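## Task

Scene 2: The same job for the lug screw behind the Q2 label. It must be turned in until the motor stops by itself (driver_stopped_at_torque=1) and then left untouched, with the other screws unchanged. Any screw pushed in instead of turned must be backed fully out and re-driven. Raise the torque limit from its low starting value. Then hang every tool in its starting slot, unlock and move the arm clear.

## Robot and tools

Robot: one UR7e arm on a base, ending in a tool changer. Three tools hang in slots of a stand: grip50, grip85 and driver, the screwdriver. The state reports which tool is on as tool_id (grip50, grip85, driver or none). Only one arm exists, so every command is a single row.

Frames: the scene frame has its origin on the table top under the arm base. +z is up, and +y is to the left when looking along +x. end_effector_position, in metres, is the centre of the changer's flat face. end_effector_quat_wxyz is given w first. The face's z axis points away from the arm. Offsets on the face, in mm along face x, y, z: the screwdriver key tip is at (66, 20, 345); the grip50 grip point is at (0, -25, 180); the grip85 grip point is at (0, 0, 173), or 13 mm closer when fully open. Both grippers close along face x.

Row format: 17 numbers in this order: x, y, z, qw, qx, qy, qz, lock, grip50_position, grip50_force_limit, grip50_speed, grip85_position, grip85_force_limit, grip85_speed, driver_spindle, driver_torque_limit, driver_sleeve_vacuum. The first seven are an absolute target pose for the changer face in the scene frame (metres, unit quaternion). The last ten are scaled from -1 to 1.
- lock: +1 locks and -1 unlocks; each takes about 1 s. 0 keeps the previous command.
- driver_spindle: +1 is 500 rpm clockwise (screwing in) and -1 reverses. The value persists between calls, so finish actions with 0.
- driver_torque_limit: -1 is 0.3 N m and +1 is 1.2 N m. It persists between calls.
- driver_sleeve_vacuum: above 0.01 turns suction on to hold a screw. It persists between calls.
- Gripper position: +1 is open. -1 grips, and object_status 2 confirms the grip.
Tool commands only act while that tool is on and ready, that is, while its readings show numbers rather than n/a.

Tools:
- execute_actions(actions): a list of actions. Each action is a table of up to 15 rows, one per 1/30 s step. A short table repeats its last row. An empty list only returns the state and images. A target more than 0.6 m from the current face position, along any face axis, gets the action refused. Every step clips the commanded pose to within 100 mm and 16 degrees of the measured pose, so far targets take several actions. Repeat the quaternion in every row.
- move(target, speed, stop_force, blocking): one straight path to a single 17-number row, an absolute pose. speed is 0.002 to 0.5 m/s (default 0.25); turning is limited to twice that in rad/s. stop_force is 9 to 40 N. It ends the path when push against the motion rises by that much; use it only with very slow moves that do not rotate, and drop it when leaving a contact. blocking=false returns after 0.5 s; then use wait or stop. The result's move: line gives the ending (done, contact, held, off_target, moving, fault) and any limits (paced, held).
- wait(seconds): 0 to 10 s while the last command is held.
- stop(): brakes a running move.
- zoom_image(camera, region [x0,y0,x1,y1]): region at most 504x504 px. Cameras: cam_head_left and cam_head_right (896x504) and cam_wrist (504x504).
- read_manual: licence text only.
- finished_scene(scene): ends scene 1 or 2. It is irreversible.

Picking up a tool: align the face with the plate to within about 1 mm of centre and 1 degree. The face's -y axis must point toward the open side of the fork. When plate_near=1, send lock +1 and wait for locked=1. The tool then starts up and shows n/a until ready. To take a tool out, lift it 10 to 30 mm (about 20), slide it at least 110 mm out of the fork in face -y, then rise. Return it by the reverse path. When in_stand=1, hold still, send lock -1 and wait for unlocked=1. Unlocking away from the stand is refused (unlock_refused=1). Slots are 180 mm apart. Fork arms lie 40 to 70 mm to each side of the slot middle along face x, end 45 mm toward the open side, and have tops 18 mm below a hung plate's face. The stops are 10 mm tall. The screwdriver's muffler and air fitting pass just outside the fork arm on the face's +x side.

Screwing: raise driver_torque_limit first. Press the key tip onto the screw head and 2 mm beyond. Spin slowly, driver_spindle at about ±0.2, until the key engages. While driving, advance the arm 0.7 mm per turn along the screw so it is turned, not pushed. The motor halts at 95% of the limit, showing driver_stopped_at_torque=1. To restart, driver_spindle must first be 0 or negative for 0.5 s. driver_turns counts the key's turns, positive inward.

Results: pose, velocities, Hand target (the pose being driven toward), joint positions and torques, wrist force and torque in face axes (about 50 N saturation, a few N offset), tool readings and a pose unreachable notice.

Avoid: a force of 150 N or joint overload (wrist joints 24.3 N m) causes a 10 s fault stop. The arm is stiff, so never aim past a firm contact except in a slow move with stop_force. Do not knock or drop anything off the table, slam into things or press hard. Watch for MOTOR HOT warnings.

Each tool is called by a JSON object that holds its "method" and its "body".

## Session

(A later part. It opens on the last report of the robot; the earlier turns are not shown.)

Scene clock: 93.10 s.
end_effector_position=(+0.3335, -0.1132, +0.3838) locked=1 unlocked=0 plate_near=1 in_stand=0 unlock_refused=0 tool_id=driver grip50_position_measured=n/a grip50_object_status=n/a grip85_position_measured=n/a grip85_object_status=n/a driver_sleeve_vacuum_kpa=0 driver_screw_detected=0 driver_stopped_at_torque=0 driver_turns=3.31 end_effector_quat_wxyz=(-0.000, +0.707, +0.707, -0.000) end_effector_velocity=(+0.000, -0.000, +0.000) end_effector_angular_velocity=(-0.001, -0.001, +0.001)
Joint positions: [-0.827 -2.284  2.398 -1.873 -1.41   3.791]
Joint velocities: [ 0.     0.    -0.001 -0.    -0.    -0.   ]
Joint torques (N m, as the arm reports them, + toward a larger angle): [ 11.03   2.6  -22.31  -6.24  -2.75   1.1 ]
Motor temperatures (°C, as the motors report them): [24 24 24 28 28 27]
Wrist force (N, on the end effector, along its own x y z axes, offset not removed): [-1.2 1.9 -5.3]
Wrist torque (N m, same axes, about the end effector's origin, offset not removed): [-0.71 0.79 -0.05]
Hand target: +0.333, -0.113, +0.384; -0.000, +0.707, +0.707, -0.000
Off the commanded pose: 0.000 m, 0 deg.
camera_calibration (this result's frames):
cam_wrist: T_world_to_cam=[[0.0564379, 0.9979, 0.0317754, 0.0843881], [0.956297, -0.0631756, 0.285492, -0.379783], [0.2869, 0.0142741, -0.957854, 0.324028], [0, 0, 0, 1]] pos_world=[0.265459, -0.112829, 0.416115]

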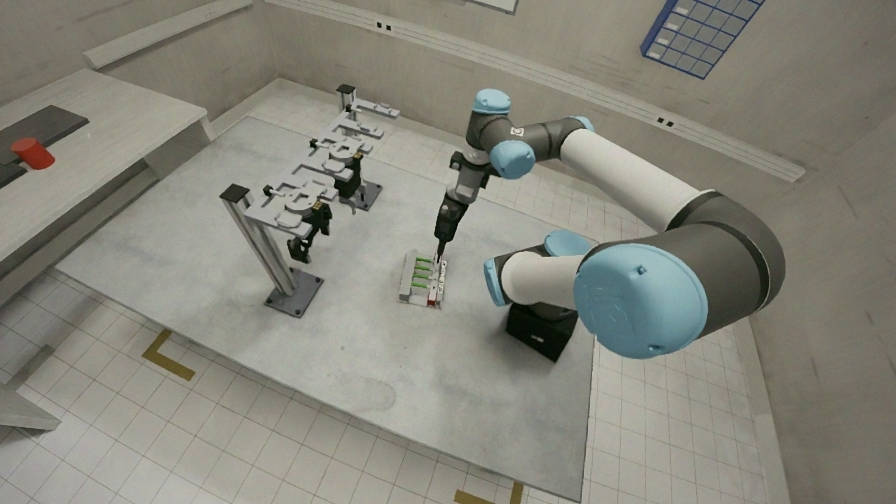

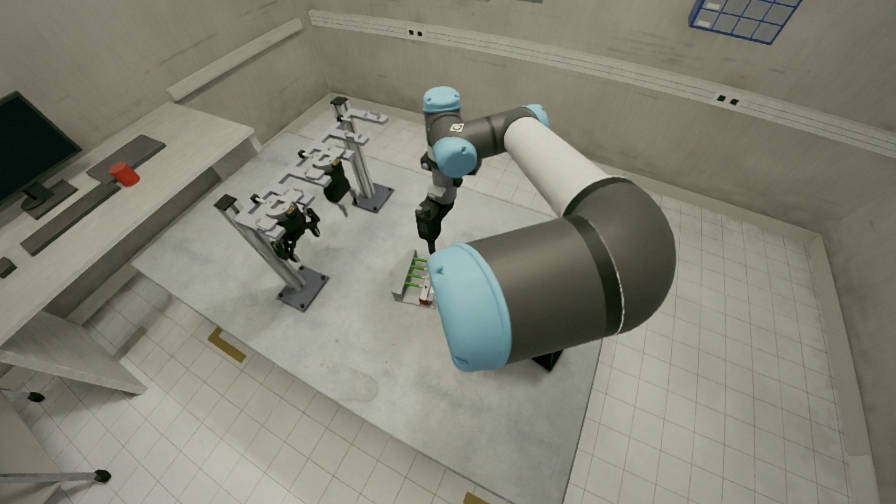

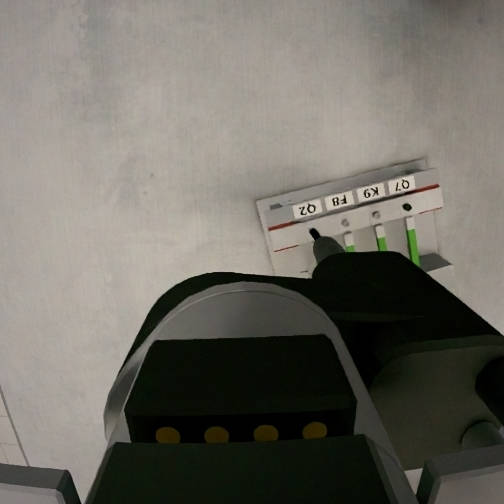

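{"method": "execute_actions", "body": {"actions": [[[0.3337,-0.1132,0.3833,0,0.7071,0.7071,0,0,0,0,0,0,0,0,0.1,0.5,0]],[[0.3337,-0.1132,0.383,0,0.7071,0.7071,0,0,0,0,0,0,0,0,0.1,0.5,0]],[[0.3337,-0.1132,0.3827,0,0.7071,0.7071,0,0,0,0,0,0,0,0,0.1,0.5,0]],[[0.3337,-0.1132,0.3825,0,0.7071,0.7071,0,0,0,0,0,0,0,0,0.1,0.5,0]],[[0.3337,-0.1132,0.3825,0,0.7071,0.7071,0,0,0,0,0,0,0,0,0,0.5,0]]]}}

Scene clock: 99.17 s.
end_effector_position=(+0.3337, -0.1132, +0.3825) locked=1 unlocked=0 plate_near=1 in_stand=0 unlock_refused=0 tool_id=driver grip50_position_measured=n/a grip50_object_status=n/a grip85_position_measured=n/a grip85_object_status=n/a driver_sleeve_vacuum_kpa=0 driver_screw_detected=0 driver_stopped_at_torque=1 driver_turns=3.49 end_effector_quat_wxyz=(-0.000, +0.707, +0.707, -0.000) end_effector_velocity=(-0.000, +0.000, -0.000) end_effector_angular_velocity=(+0.001, +0.001, -0.000)
Joint positions: [-0.825 -2.281  2.4   -1.879 -1.411  3.792]
Joint velocities: [0. 0. 0. 0. 0. 0.]
Joint torques (N m, as the arm reports them, + toward a larger angle): [ 11.49   2.37 -21.88  -6.57  -2.22   1.18]
Motor temperatures (°C, as the motors report them): [24 24 24 28 28 27]
Wrist force (N, on the end effector, along its own x y z axes, offset not removed): [0.0 5.7 -9.5]
Wrist torque (N m, same axes, about the end effector's origin, offset not removed): [0.08 0.90 -0.10]
Hand target: +0.334, -0.113, +0.382; -0.000, +0.707, +0.707, -0.000
Off the commanded pose: 0.000 m, 0 deg.
camera_calibration (this result's frames):
cam_wrist: T_world_to_cam=[[0.0564377, 0.9979, 0.0317751, 0.0844183], [0.956297, -0.0631754, 0.285492, -0.379603], [0.2869, 0.0142739, -0.957854, 0.322725], [0, 0, 0, 1]] pos_world=[0.265659, -0.112829, 0.414815]

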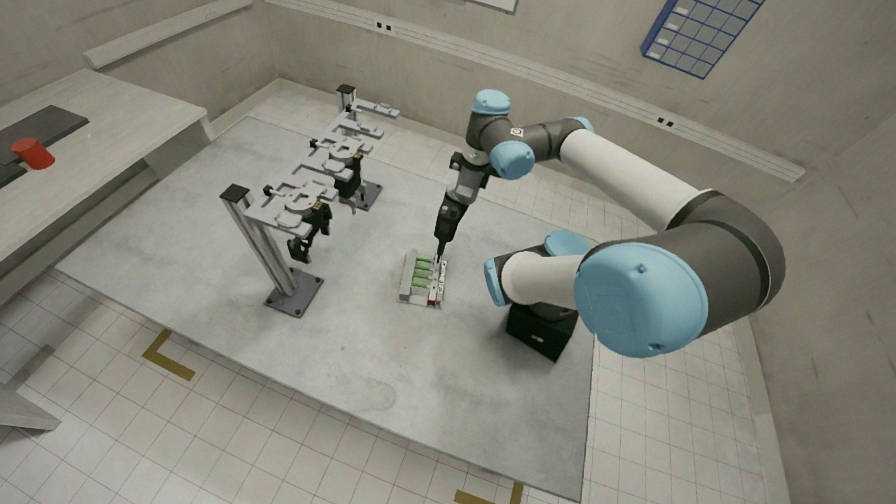

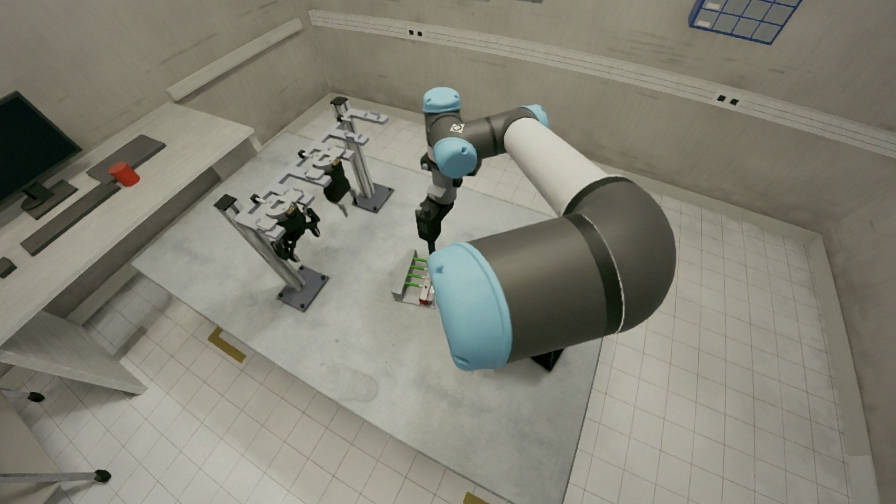

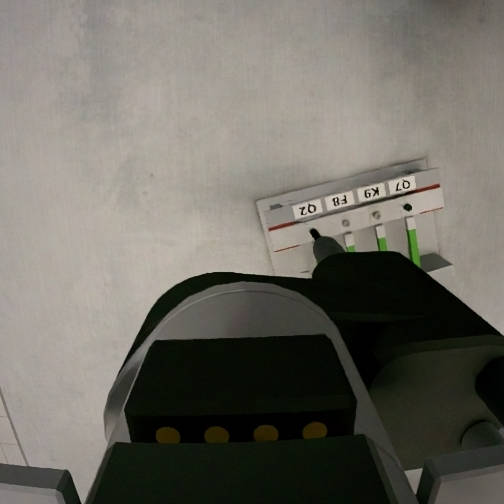

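{"method": "move", "body": {"target": [0.3337,-0.1132,0.41,0,0.7071,0.7071,0,0,0,0,0,0,0,0,0,0.5,0], "speed": 0.03}}

{"method": "zoom_image", "body": {"camera": "cam_wrist", "region": [280, 190, 420, 270]}}

{"method": "move", "body": {"target": [0.38,-0.15,0.429,0,0.691,0.7229,0,0,0,0,0,0,0,0,0,0.5,0], "speed": 0.12}}

{"method": "move", "body": {"target": [0.512,-0.2055,0.429,0,0.691,0.7229,0,0,0,0,0,0,0,0,0,0.5,0], "speed": 0.2}}

{"method": "move", "body": {"target": [0.6458,-0.1995,0.429,0,0.691,0.7229,0,0,0,0,0,0,0,0,0,0.5,0], "speed": 0.08}}

{"method": "move", "body": {"target": [0.6458,-0.1995,0.4095,0,0.691,0.7229,0,0,0,0,0,0,0,0,0,0.5,0], "speed": 0.01, "stop_force": 20}}

Scene clock: 106.10 s.
end_effector_position=(+0.3338, -0.1133, +0.4098) locked=1 unlocked=0 plate_near=1 in_stand=0 unlock_refused=0 tool_id=driver grip50_position_measured=n/a grip50_object_status=n/a grip85_position_measured=n/a grip85_object_status=n/a driver_sleeve_vacuum_kpa=0 driver_screw_detected=0 driver_stopped_at_torque=1 driver_turns=3.49 end_effector_quat_wxyz=(+0.000, +0.707, +0.707, +0.000) end_effector_velocity=(-0.000, -0.000, +0.001) end_effector_angular_velocity=(+0.002, +0.001, -0.000)
Joint positions: [-0.847 -2.314  2.341 -1.783 -1.407  3.771]
Joint velocities: [-0.002 -0.    -0.004  0.006  0.    -0.002]
Joint torques (N m, as the arm reports them, + toward a larger angle): [ -5.33 -18.84 -57.11  -3.28   2.85  -1.34]
Motor temperatures (°C, as the motors report them): [24 24 24 28 28 27]
Wrist force (N, on the end effector, along its own x y z axes, offset not removed): [-0.8 1.5 -0.9]
Wrist torque (N m, same axes, about the end effector's origin, offset not removed): [0.30 0.04 -0.10]
Hand target: +0.334, -0.113, +0.410; +0.000, +0.707, +0.707, +0.000
Off the commanded pose: 0.000 m, 0 deg.
move: done
camera_calibration (this result's frames):
cam_wrist: T_world_to_cam=[[0.0564509, 0.997899, 0.0317886, 0.0835923], [0.956283, -0.0631925, 0.285533, -0.387477], [0.286942, 0.0142804, -0.957842, 0.348886], [0, 0, 0, 1]] pos_world=[0.265709, -0.112885, 0.442158]

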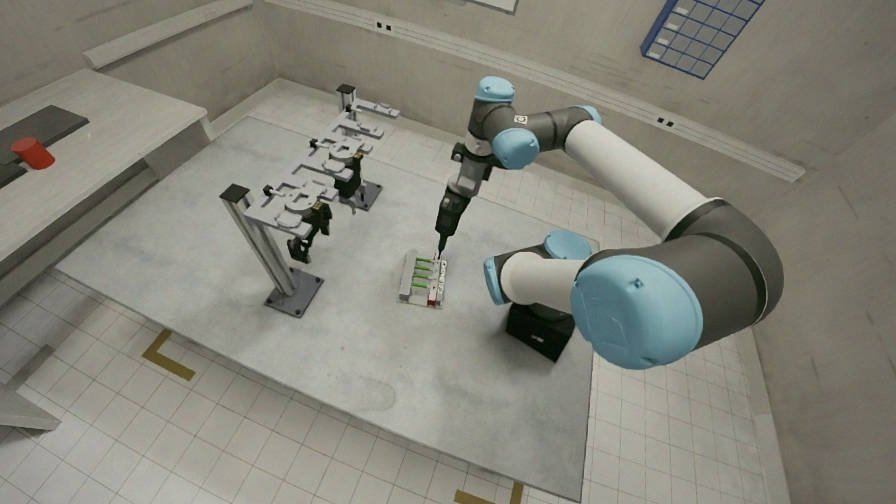

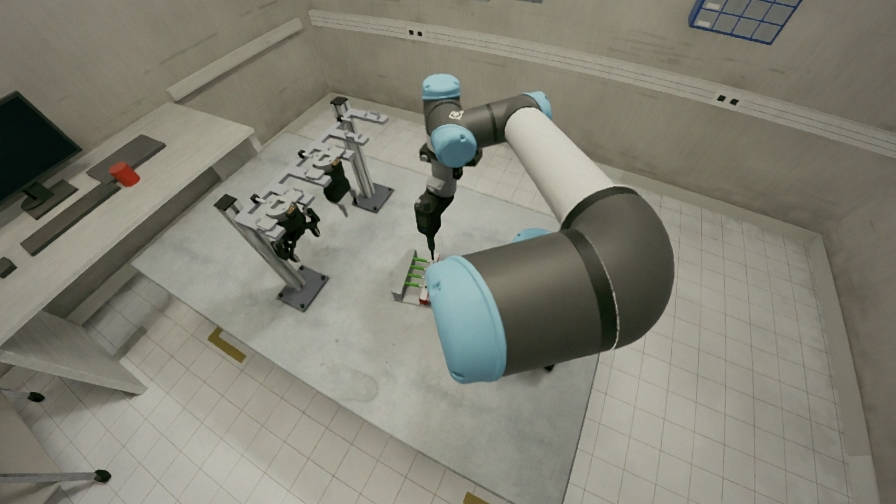

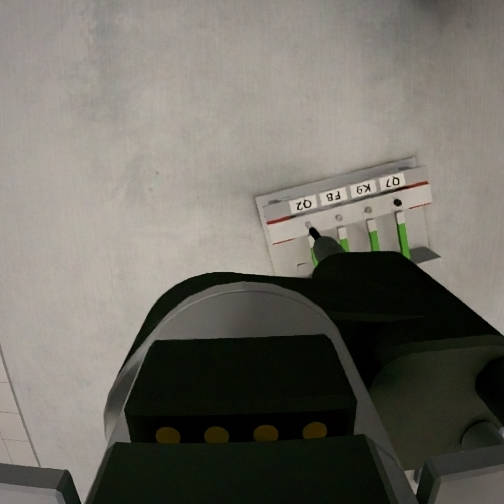

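Region (280, 190, 420, 270) of cam_wrist's 504x504 image, scaled by 3.600, with more detail than that image has; it fills the top 288 rows of this view, and the rest is white.

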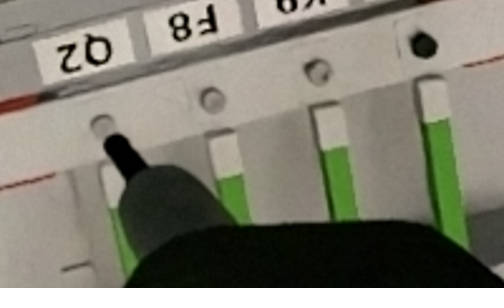

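Scene clock: 107.10 s.
end_effector_position=(+0.3799, -0.1500, +0.4289) locked=1 unlocked=0 plate_near=1 in_stand=0 unlock_refused=0 tool_id=driver grip50_position_measured=n/a grip50_object_status=n/a grip85_position_measured=n/a grip85_object_status=n/a driver_sleeve_vacuum_kpa=0 driver_screw_detected=0 driver_stopped_at_torque=1 driver_turns=3.49 end_effector_quat_wxyz=(+0.000, +0.691, +0.723, -0.000) end_effector_velocity=(+0.001, -0.001, +0.001) end_effector_angular_velocity=(-0.001, -0.000, +0.001)
Joint positions: [-0.799 -2.138  2.202 -1.828 -1.416  3.774]
Joint velocities: [ 0.001  0.004 -0.004 -0.001 -0.     0.   ]
Joint torques (N m, as the arm reports them, + toward a larger angle): [ 10.54  -8.28 -54.73  -6.66  -1.4    1.14]
Motor temperatures (°C, as the motors report them): [24 24 24 28 28 27]
Wrist force (N, on the end effector, along its own x y z axes, offset not removed): [-2.1 3.6 0.4]
Wrist torque (N m, same axes, about the end effector's origin, offset not removed): [0.13 -0.07 -0.08]
Hand target: +0.380, -0.150, +0.429; -0.000, +0.691, +0.723, -0.000
Off the commanded pose: 0.000 m, 0 deg.
move: done
camera_calibration (this result's frames):
cam_wrist: T_world_to_cam=[[0.0114105, 0.999433, 0.0316897, 0.134399], [0.958194, -0.0199897, 0.28542, -0.433521], [0.285892, 0.0271081, -0.957878, 0.356746], [0, 0, 0, 1]] pos_world=[0.311873, -0.152659, 0.461196]

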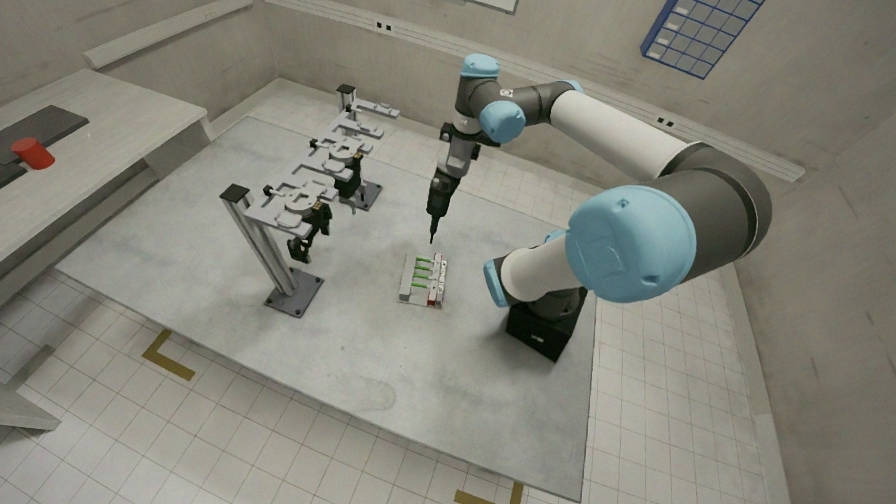

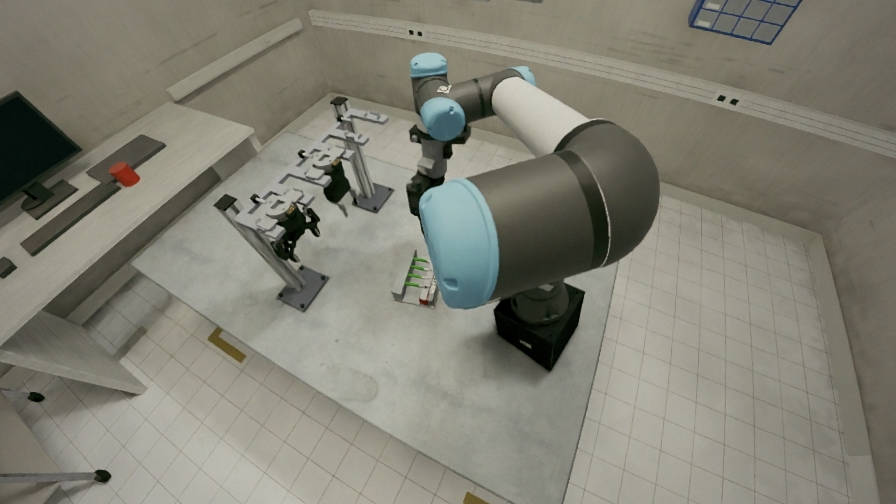

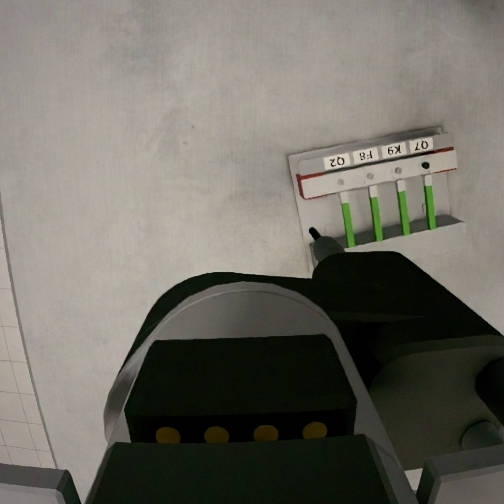

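Scene clock: 108.37 s.
end_effector_position=(+0.5118, -0.2055, +0.4288) locked=1 unlocked=0 plate_near=1 in_stand=0 unlock_refused=0 tool_id=driver grip50_position_measured=n/a grip50_object_status=n/a grip85_position_measured=n/a grip85_object_status=n/a driver_sleeve_vacuum_kpa=0 driver_screw_detected=0 driver_stopped_at_torque=1 driver_turns=3.49 end_effector_quat_wxyz=(+0.000, +0.691, +0.723, -0.000) end_effector_velocity=(+0.002, -0.000, -0.001) end_effector_angular_velocity=(+0.001, +0.001, -0.000)
Joint positions: [-0.63  -1.748  1.884 -1.922 -1.45   3.941]
Joint velocities: [ 0.002  0.005 -0.004 -0.    -0.001  0.002]
Joint torques (N m, as the arm reports them, + toward a larger angle): [  8.69 -30.86 -54.3   -3.52  -1.39   1.15]
Motor temperatures (°C, as the motors report them): [24 24 24 28 28 27]
Wrist force (N, on the end effector, along its own x y z axes, offset not removed): [-0.7 2.4 2.7]
Wrist torque (N m, same axes, about the end effector's origin, offset not removed): [0.29 0.00 -0.21]
Hand target: +0.512, -0.206, +0.429; -0.000, +0.691, +0.723, -0.000
Off the commanded pose: 0.000 m, 0 deg.
move: done
camera_calibration (this result's frames):
cam_wrist: T_world_to_cam=[[0.0112793, 0.999442, 0.0314325, 0.188597], [0.958251, -0.0197854, 0.285244, -0.560921], [0.285707, 0.0269028, -0.957939, 0.320522], [0, 0, 0, 1]] pos_world=[0.4438, -0.208213, 0.461112]

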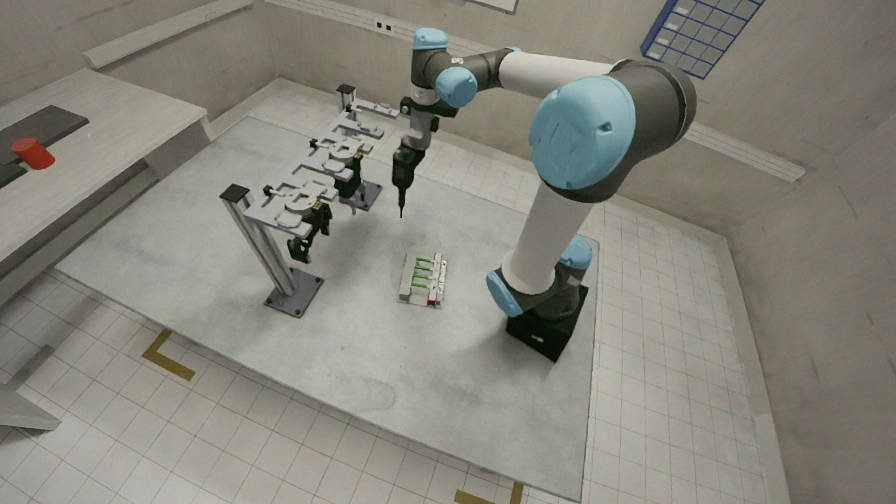

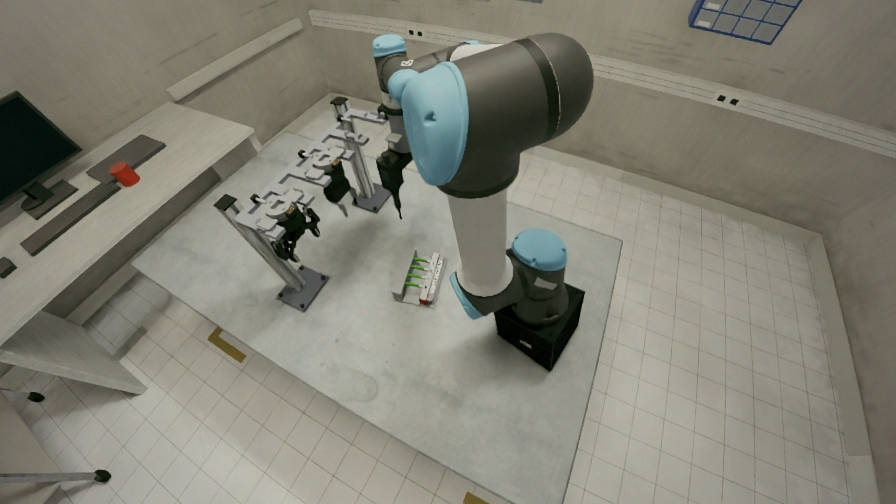

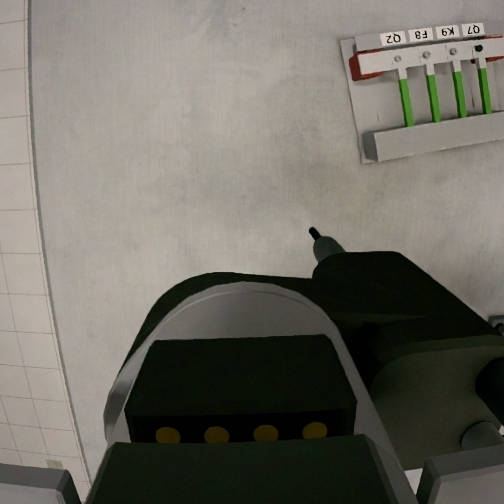

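Scene clock: 110.47 s.
end_effector_position=(+0.6456, -0.1996, +0.4288) locked=1 unlocked=0 plate_near=1 in_stand=0 unlock_refused=0 tool_id=driver grip50_position_measured=n/a grip50_object_status=n/a grip85_position_measured=n/a grip85_object_status=n/a driver_sleeve_vacuum_kpa=0 driver_screw_detected=0 driver_stopped_at_torque=1 driver_turns=3.49 end_effector_quat_wxyz=(+0.000, +0.691, +0.723, -0.000) end_effector_velocity=(+0.002, +0.000, +0.001) end_effector_angular_velocity=(-0.001, -0.001, -0.000)
Joint positions: [-0.452 -1.462  1.531 -1.874 -1.49   4.115]
Joint velocities: [ 0.002  0.004 -0.007  0.002 -0.001  0.002]
Joint torques (N m, as the arm reports them, + toward a larger angle): [  9.48 -47.48 -56.23  -3.67  -1.35   1.38]
Motor temperatures (°C, as the motors report them): [24 24 24 28 28 27]
Wrist force (N, on the end effector, along its own x y z axes, offset not removed): [0.2 0.9 -0.9]
Wrist torque (N m, same axes, about the end effector's origin, offset not removed): [0.37 0.02 -0.03]
Hand target: +0.646, -0.200, +0.429; +0.000, +0.691, +0.723, -0.000
Off the commanded pose: 0.000 m, 0 deg.
move: done
camera_calibration (this result's frames):
cam_wrist: T_world_to_cam=[[0.0112701, 0.999444, 0.03137, 0.181215], [0.958241, -0.0197596, 0.285279, -0.689083], [0.285741, 0.0268449, -0.957931, 0.282087], [0, 0, 0, 1]] pos_world=[0.577662, -0.202303, 0.461116]

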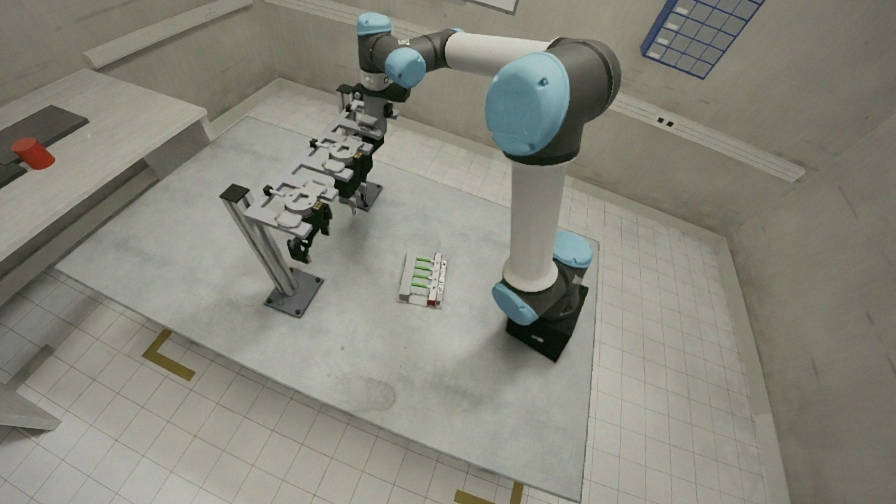

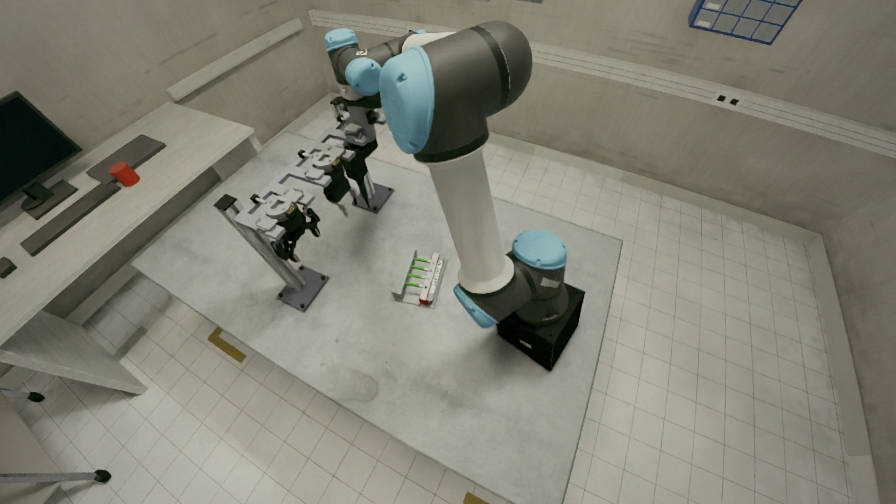

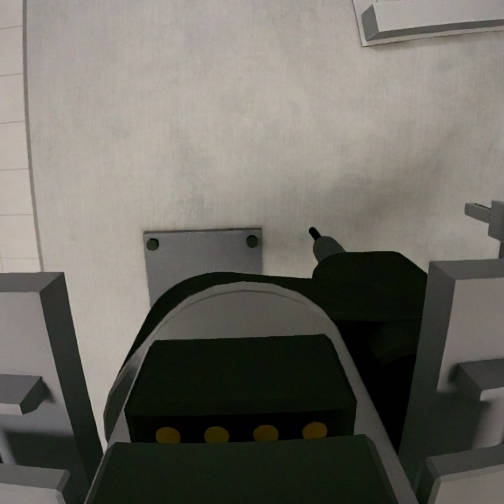

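Scene clock: 112.60 s.
end_effector_position=(+0.6458, -0.1995, +0.4097) locked=1 unlocked=0 plate_near=1 in_stand=1 unlock_refused=0 tool_id=driver grip50_position_measured=n/a grip50_object_status=n/a grip85_position_measured=n/a grip85_object_status=n/a driver_sleeve_vacuum_kpa=0 driver_screw_detected=0 driver_stopped_at_torque=1 driver_turns=3.49 end_effector_quat_wxyz=(+0.000, +0.691, +0.723, +0.000) end_effector_velocity=(+0.000, +0.000, -0.002) end_effector_angular_velocity=(+0.000, +0.000, +0.001)
Joint positions: [-0.449 -1.446  1.561 -1.92  -1.491  4.118]
Joint velocities: [ 0.001  0.002  0.002 -0.003 -0.    -0.   ]
Joint torques (N m, as the arm reports them, + toward a larger angle): [ 10.57 -44.38 -22.08  -6.64  -1.34   1.21]
Motor temperatures (°C, as the motors report them): [24 24 24 28 28 27]
Wrist force (N, on the end effector, along its own x y z axes, offset not removed): [-3.8 -1.7 -6.6]
Wrist torque (N m, same axes, about the end effector's origin, offset not removed): [0.34 0.57 0.06]
Hand target: +0.646, -0.199, +0.410; -0.000, +0.691, +0.723, -0.000
Off the commanded pose: 0.000 m, 0 deg.
move: done
camera_calibration (this result's frames):
cam_wrist: T_world_to_cam=[[0.011357, 0.999434, 0.0316653, 0.18151], [0.958139, -0.0199368, 0.285609, -0.683873], [0.286078, 0.0270961, -0.957823, 0.263577], [0, 0, 0, 1]] pos_world=[0.577781, -0.202183, 0.442032]

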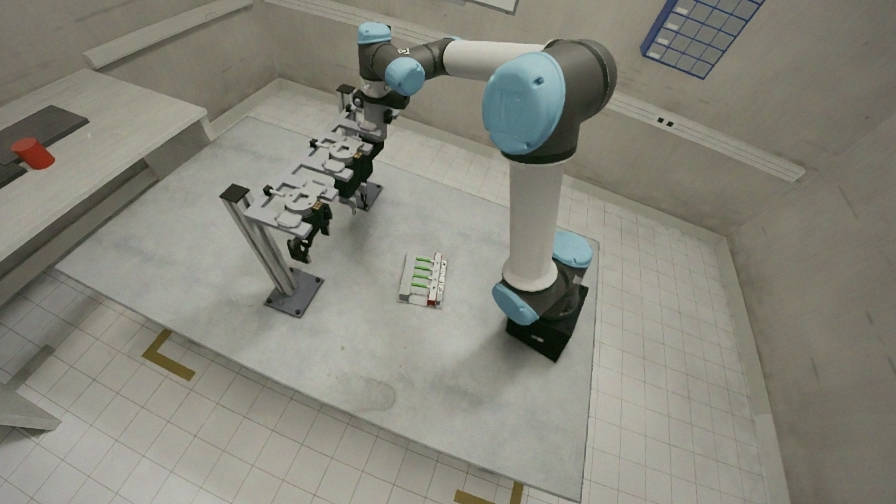

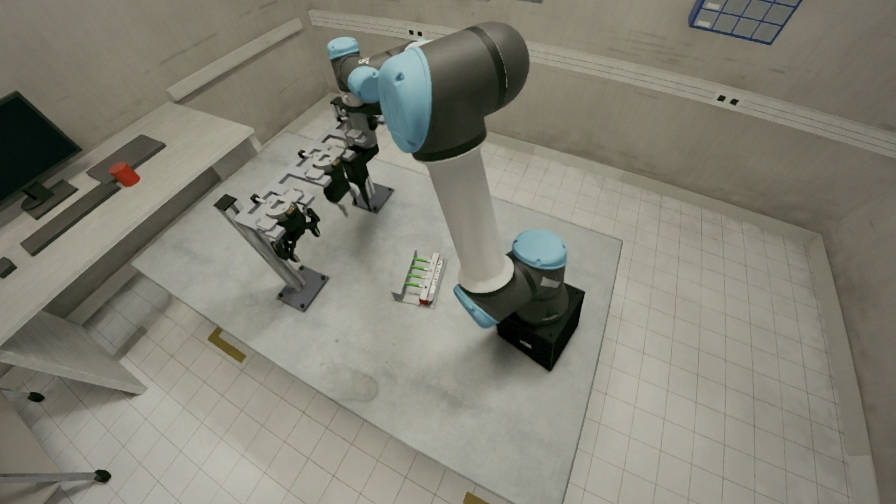

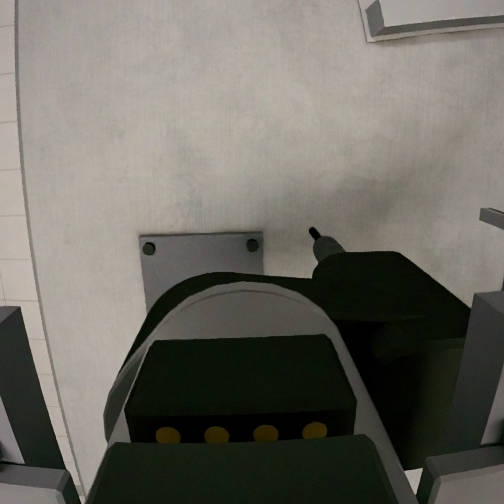

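{"method": "execute_actions", "body": {"actions": [[[0.6458,-0.1995,0.4095,0,0.691,0.7229,0,-1,0,0,0,0,0,0,0,0,0]],[[0.6458,-0.1995,0.4095,0,0.691,0.7229,0,-1,0,0,0,0,0,0,0,0,0]],[[0.6458,-0.1995,0.4095,0,0.691,0.7229,0,-1,0,0,0,0,0,0,0,0,0]]]}}

Scene clock: 119.90 s.
end_effector_position=(+0.6458, -0.1995, +0.4094) locked=0 unlocked=1 plate_near=1 in_stand=1 unlock_refused=0 tool_id=none grip50_position_measured=n/a grip50_object_status=n/a grip85_position_measured=n/a grip85_object_status=n/a driver_sleeve_vacuum_kpa=n/a driver_screw_detected=n/a driver_stopped_at_torque=n/a driver_turns=n/a end_effector_quat_wxyz=(-0.000, +0.691, +0.723, -0.000) end_effector_velocity=(-0.000, -0.000, +0.001) end_effector_angular_velocity=(-0.002, -0.002, -0.001)
Joint positions: [-0.448 -1.446  1.561 -1.92  -1.491  4.118]
Joint velocities: [-0.001 -0.002 -0.    -0.    -0.     0.001]
Joint torques (N m, as the arm reports them, + toward a larger angle): [  7.05 -49.48 -40.66  -1.84   2.36   0.48]
Motor temperatures (°C, as the motors report them): [24 24 24 28 28 27]
Wrist force (N, on the end effector, along its own x y z axes, offset not removed): [-0.6 1.1 -7.0]
Wrist torque (N m, same axes, about the end effector's origin, offset not removed): [0.42 0.11 -0.08]
Hand target: +0.646, -0.200, +0.409; -0.000, +0.691, +0.723, +0.000
Off the commanded pose: 0.000 m, 0 deg.
camera_calibration (this result's frames):
cam_wrist: T_world_to_cam=[[0.0113912, 0.999428, 0.031828, 0.181446], [0.958197, -0.0200105, 0.285408, -0.683794], [0.285882, 0.0272464, -0.957877, 0.263476], [0, 0, 0, 1]] pos_world=[0.577819, -0.202204, 0.441763]

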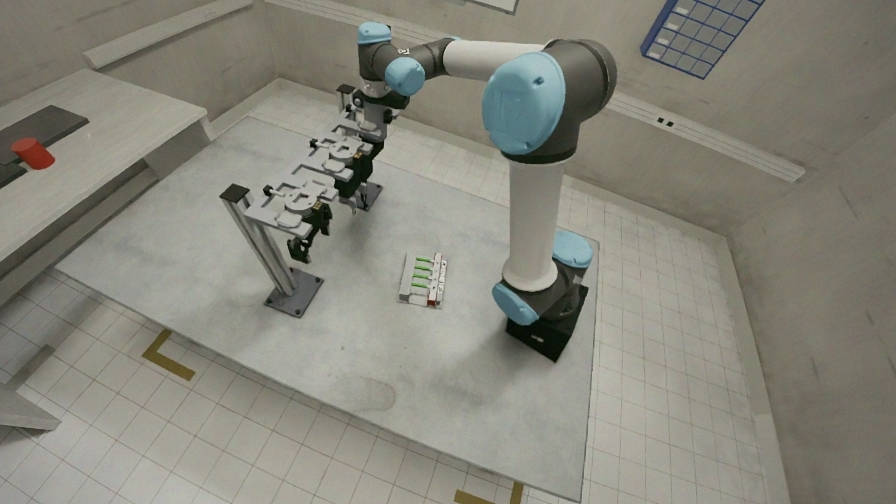

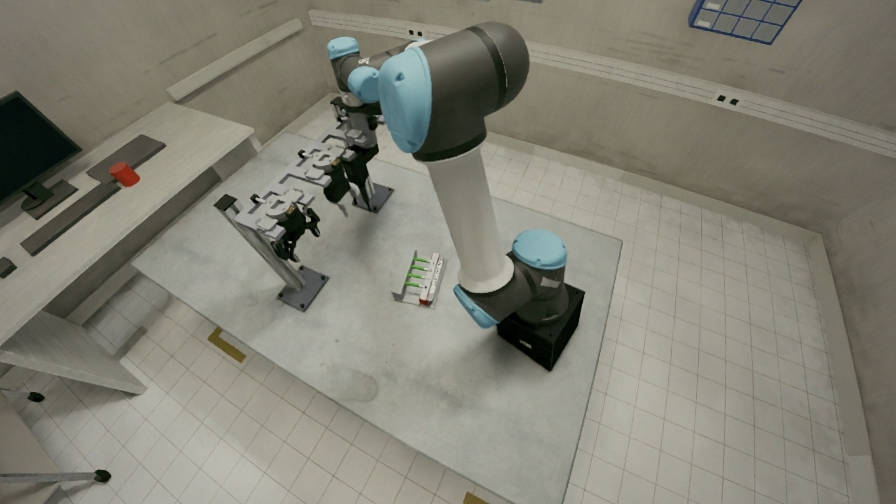

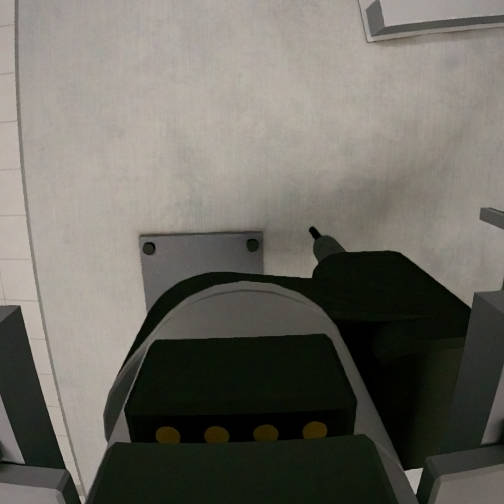

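{"method": "move", "body": {"target": [0.6458,-0.1995,0.45,0,0.691,0.7229,0,0,0,0,0,0,0,0,0,0,0], "speed": 0.05}}

{"method": "move", "body": {"target": [0.4,-0.15,0.6,0,0.691,0.7229,0,0,0,0,0,0,0,0,0,0,0]}}

Scene clock: 125.17 s.
end_effector_position=(+0.6459, -0.1995, +0.4498) locked=0 unlocked=1 plate_near=0 in_stand=0 unlock_refused=0 tool_id=none grip50_position_measured=n/a grip50_object_status=n/a grip85_position_measured=n/a grip85_object_status=n/a driver_sleeve_vacuum_kpa=n/a driver_screw_detected=n/a driver_stopped_at_torque=n/a driver_turns=n/a end_effector_quat_wxyz=(+0.000, +0.691, +0.723, +0.000) end_effector_velocity=(+0.000, +0.000, +0.001) end_effector_angular_velocity=(+0.001, +0.002, -0.000)
Joint positions: [-0.455 -1.476  1.495 -1.823 -1.489  4.113]
Joint velocities: [ 0.     0.001 -0.003  0.004  0.     0.   ]
Joint torques (N m, as the arm reports them, + toward a larger angle): [ -7.84 -52.78 -43.62  -1.34   2.22  -1.33]
Motor temperatures (°C, as the motors report them): [24 24 24 28 28 27]
Wrist force (N, on the end effector, along its own x y z axes, offset not removed): [-3.0 2.1 1.6]
Wrist torque (N m, same axes, about the end effector's origin, offset not removed): [0.10 0.17 0.02]
Hand target: +0.646, -0.200, +0.450; -0.000, +0.691, +0.723, +0.000
Off the commanded pose: 0.000 m, 0 deg.
move: done
camera_calibration (this result's frames):
cam_wrist: T_world_to_cam=[[0.0113789, 0.99943, 0.0317802, 0.180229], [0.958166, -0.019988, 0.285515, -0.695416], [0.285988, 0.0272019, -0.957847, 0.302043], [0, 0, 0, 1]] pos_world=[0.577893, -0.202243, 0.482135]

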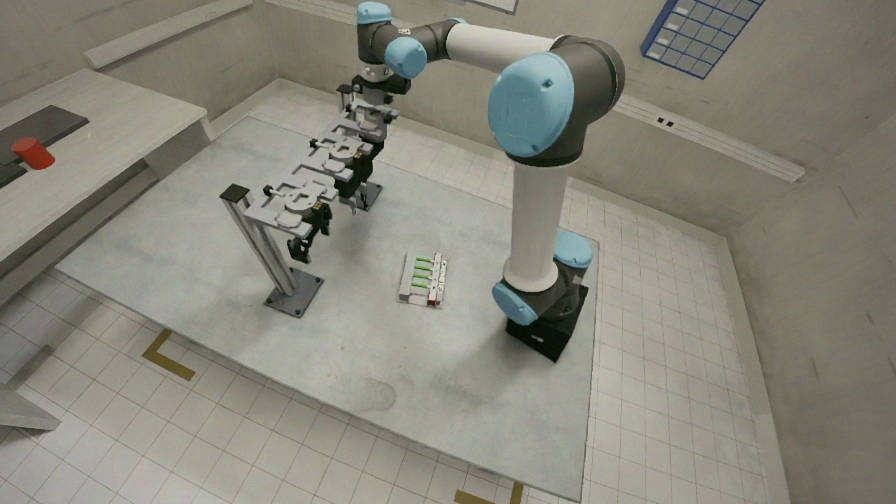

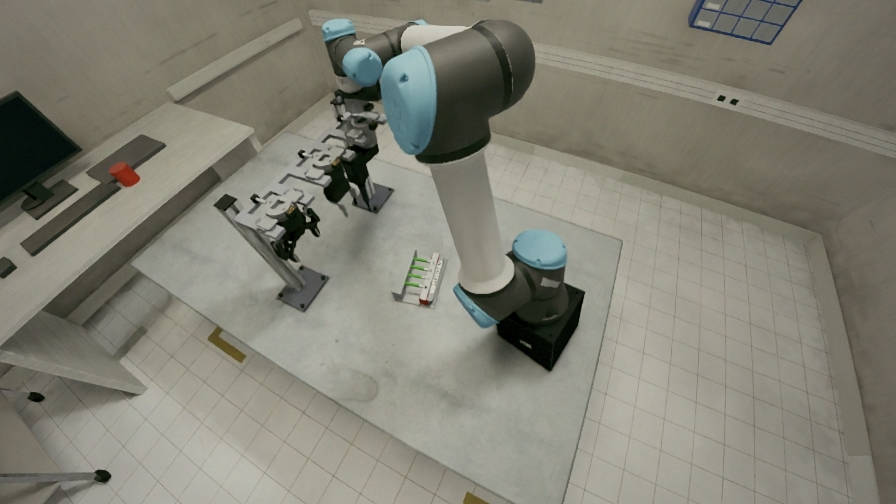

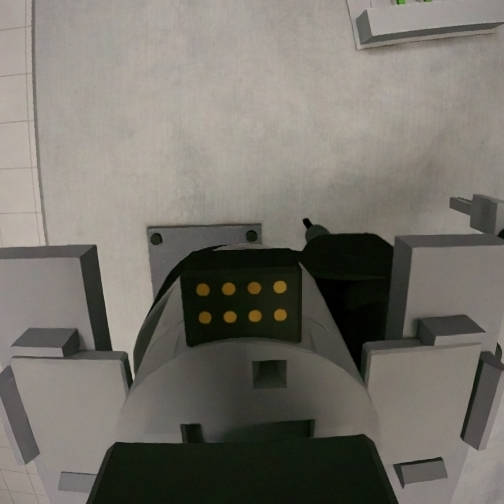

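Scene clock: 126.97 s.
end_effector_position=(+0.4004, -0.1501, +0.6003) locked=0 unlocked=1 plate_near=0 in_stand=0 unlock_refused=0 tool_id=none grip50_position_measured=n/a grip50_object_status=n/a grip85_position_measured=n/a grip85_object_status=n/a driver_sleeve_vacuum_kpa=n/a driver_screw_detected=n/a driver_stopped_at_torque=n/a driver_turns=n/a end_effector_quat_wxyz=(-0.000, +0.691, +0.723, +0.000) end_effector_velocity=(-0.002, +0.000, +0.001) end_effector_angular_velocity=(+0.001, -0.001, +0.001)
Joint positions: [-0.845 -2.135  1.754 -1.375 -1.406  3.728]
Joint velocities: [-0.006 -0.004 -0.     0.006  0.002 -0.007]
Joint torques (N m, as the arm reports them, + toward a larger angle): [ -5.93 -20.27 -43.49  -1.47   2.19  -1.23]
Motor temperatures (°C, as the motors report them): [24 24 24 28 28 27]
Wrist force (N, on the end effector, along its own x y z axes, offset not removed): [0.5 1.4 1.5]
Wrist torque (N m, same axes, about the end effector's origin, offset not removed): [0.27 0.13 -0.14]
Hand target: +0.400, -0.150, +0.600; -0.000, +0.691, +0.723, +0.001
Off the commanded pose: 0.001 m, 0 deg.
move: done
camera_calibration (this result's frames):
cam_wrist: T_world_to_cam=[[0.0116365, 0.999403, 0.032538, 0.128264], [0.958003, -0.0204667, 0.286027, -0.502487], [0.286522, 0.0278432, -0.957669, 0.514831], [0, 0, 0, 1]] pos_world=[0.332381, -0.152807, 0.632589]

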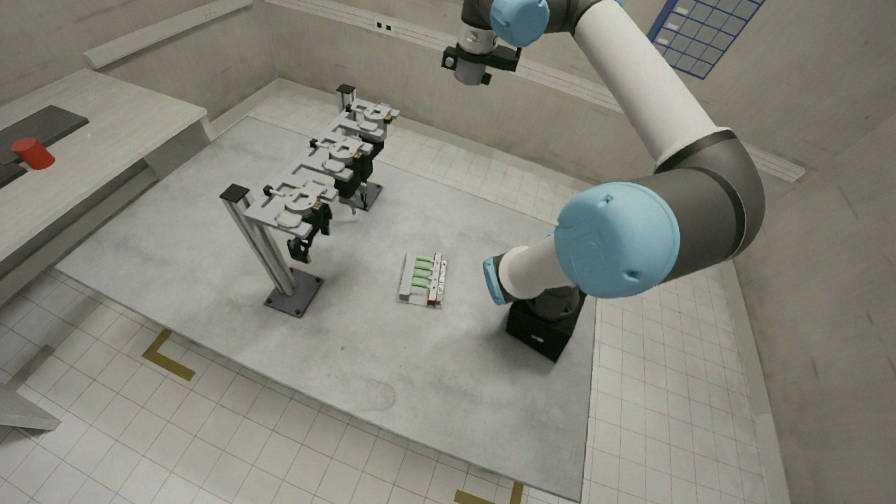

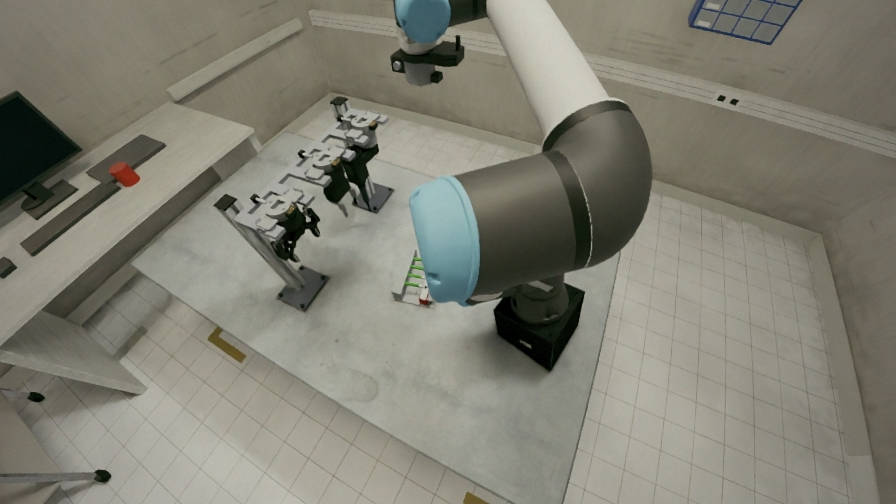

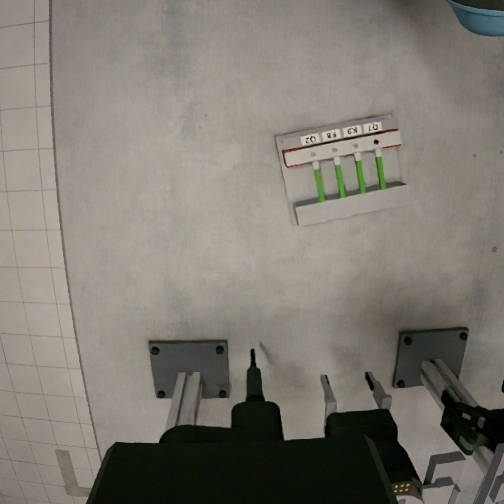

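{"method": "finished_scene", "body": {"scene": 2}}

The scene is finished: the task was done.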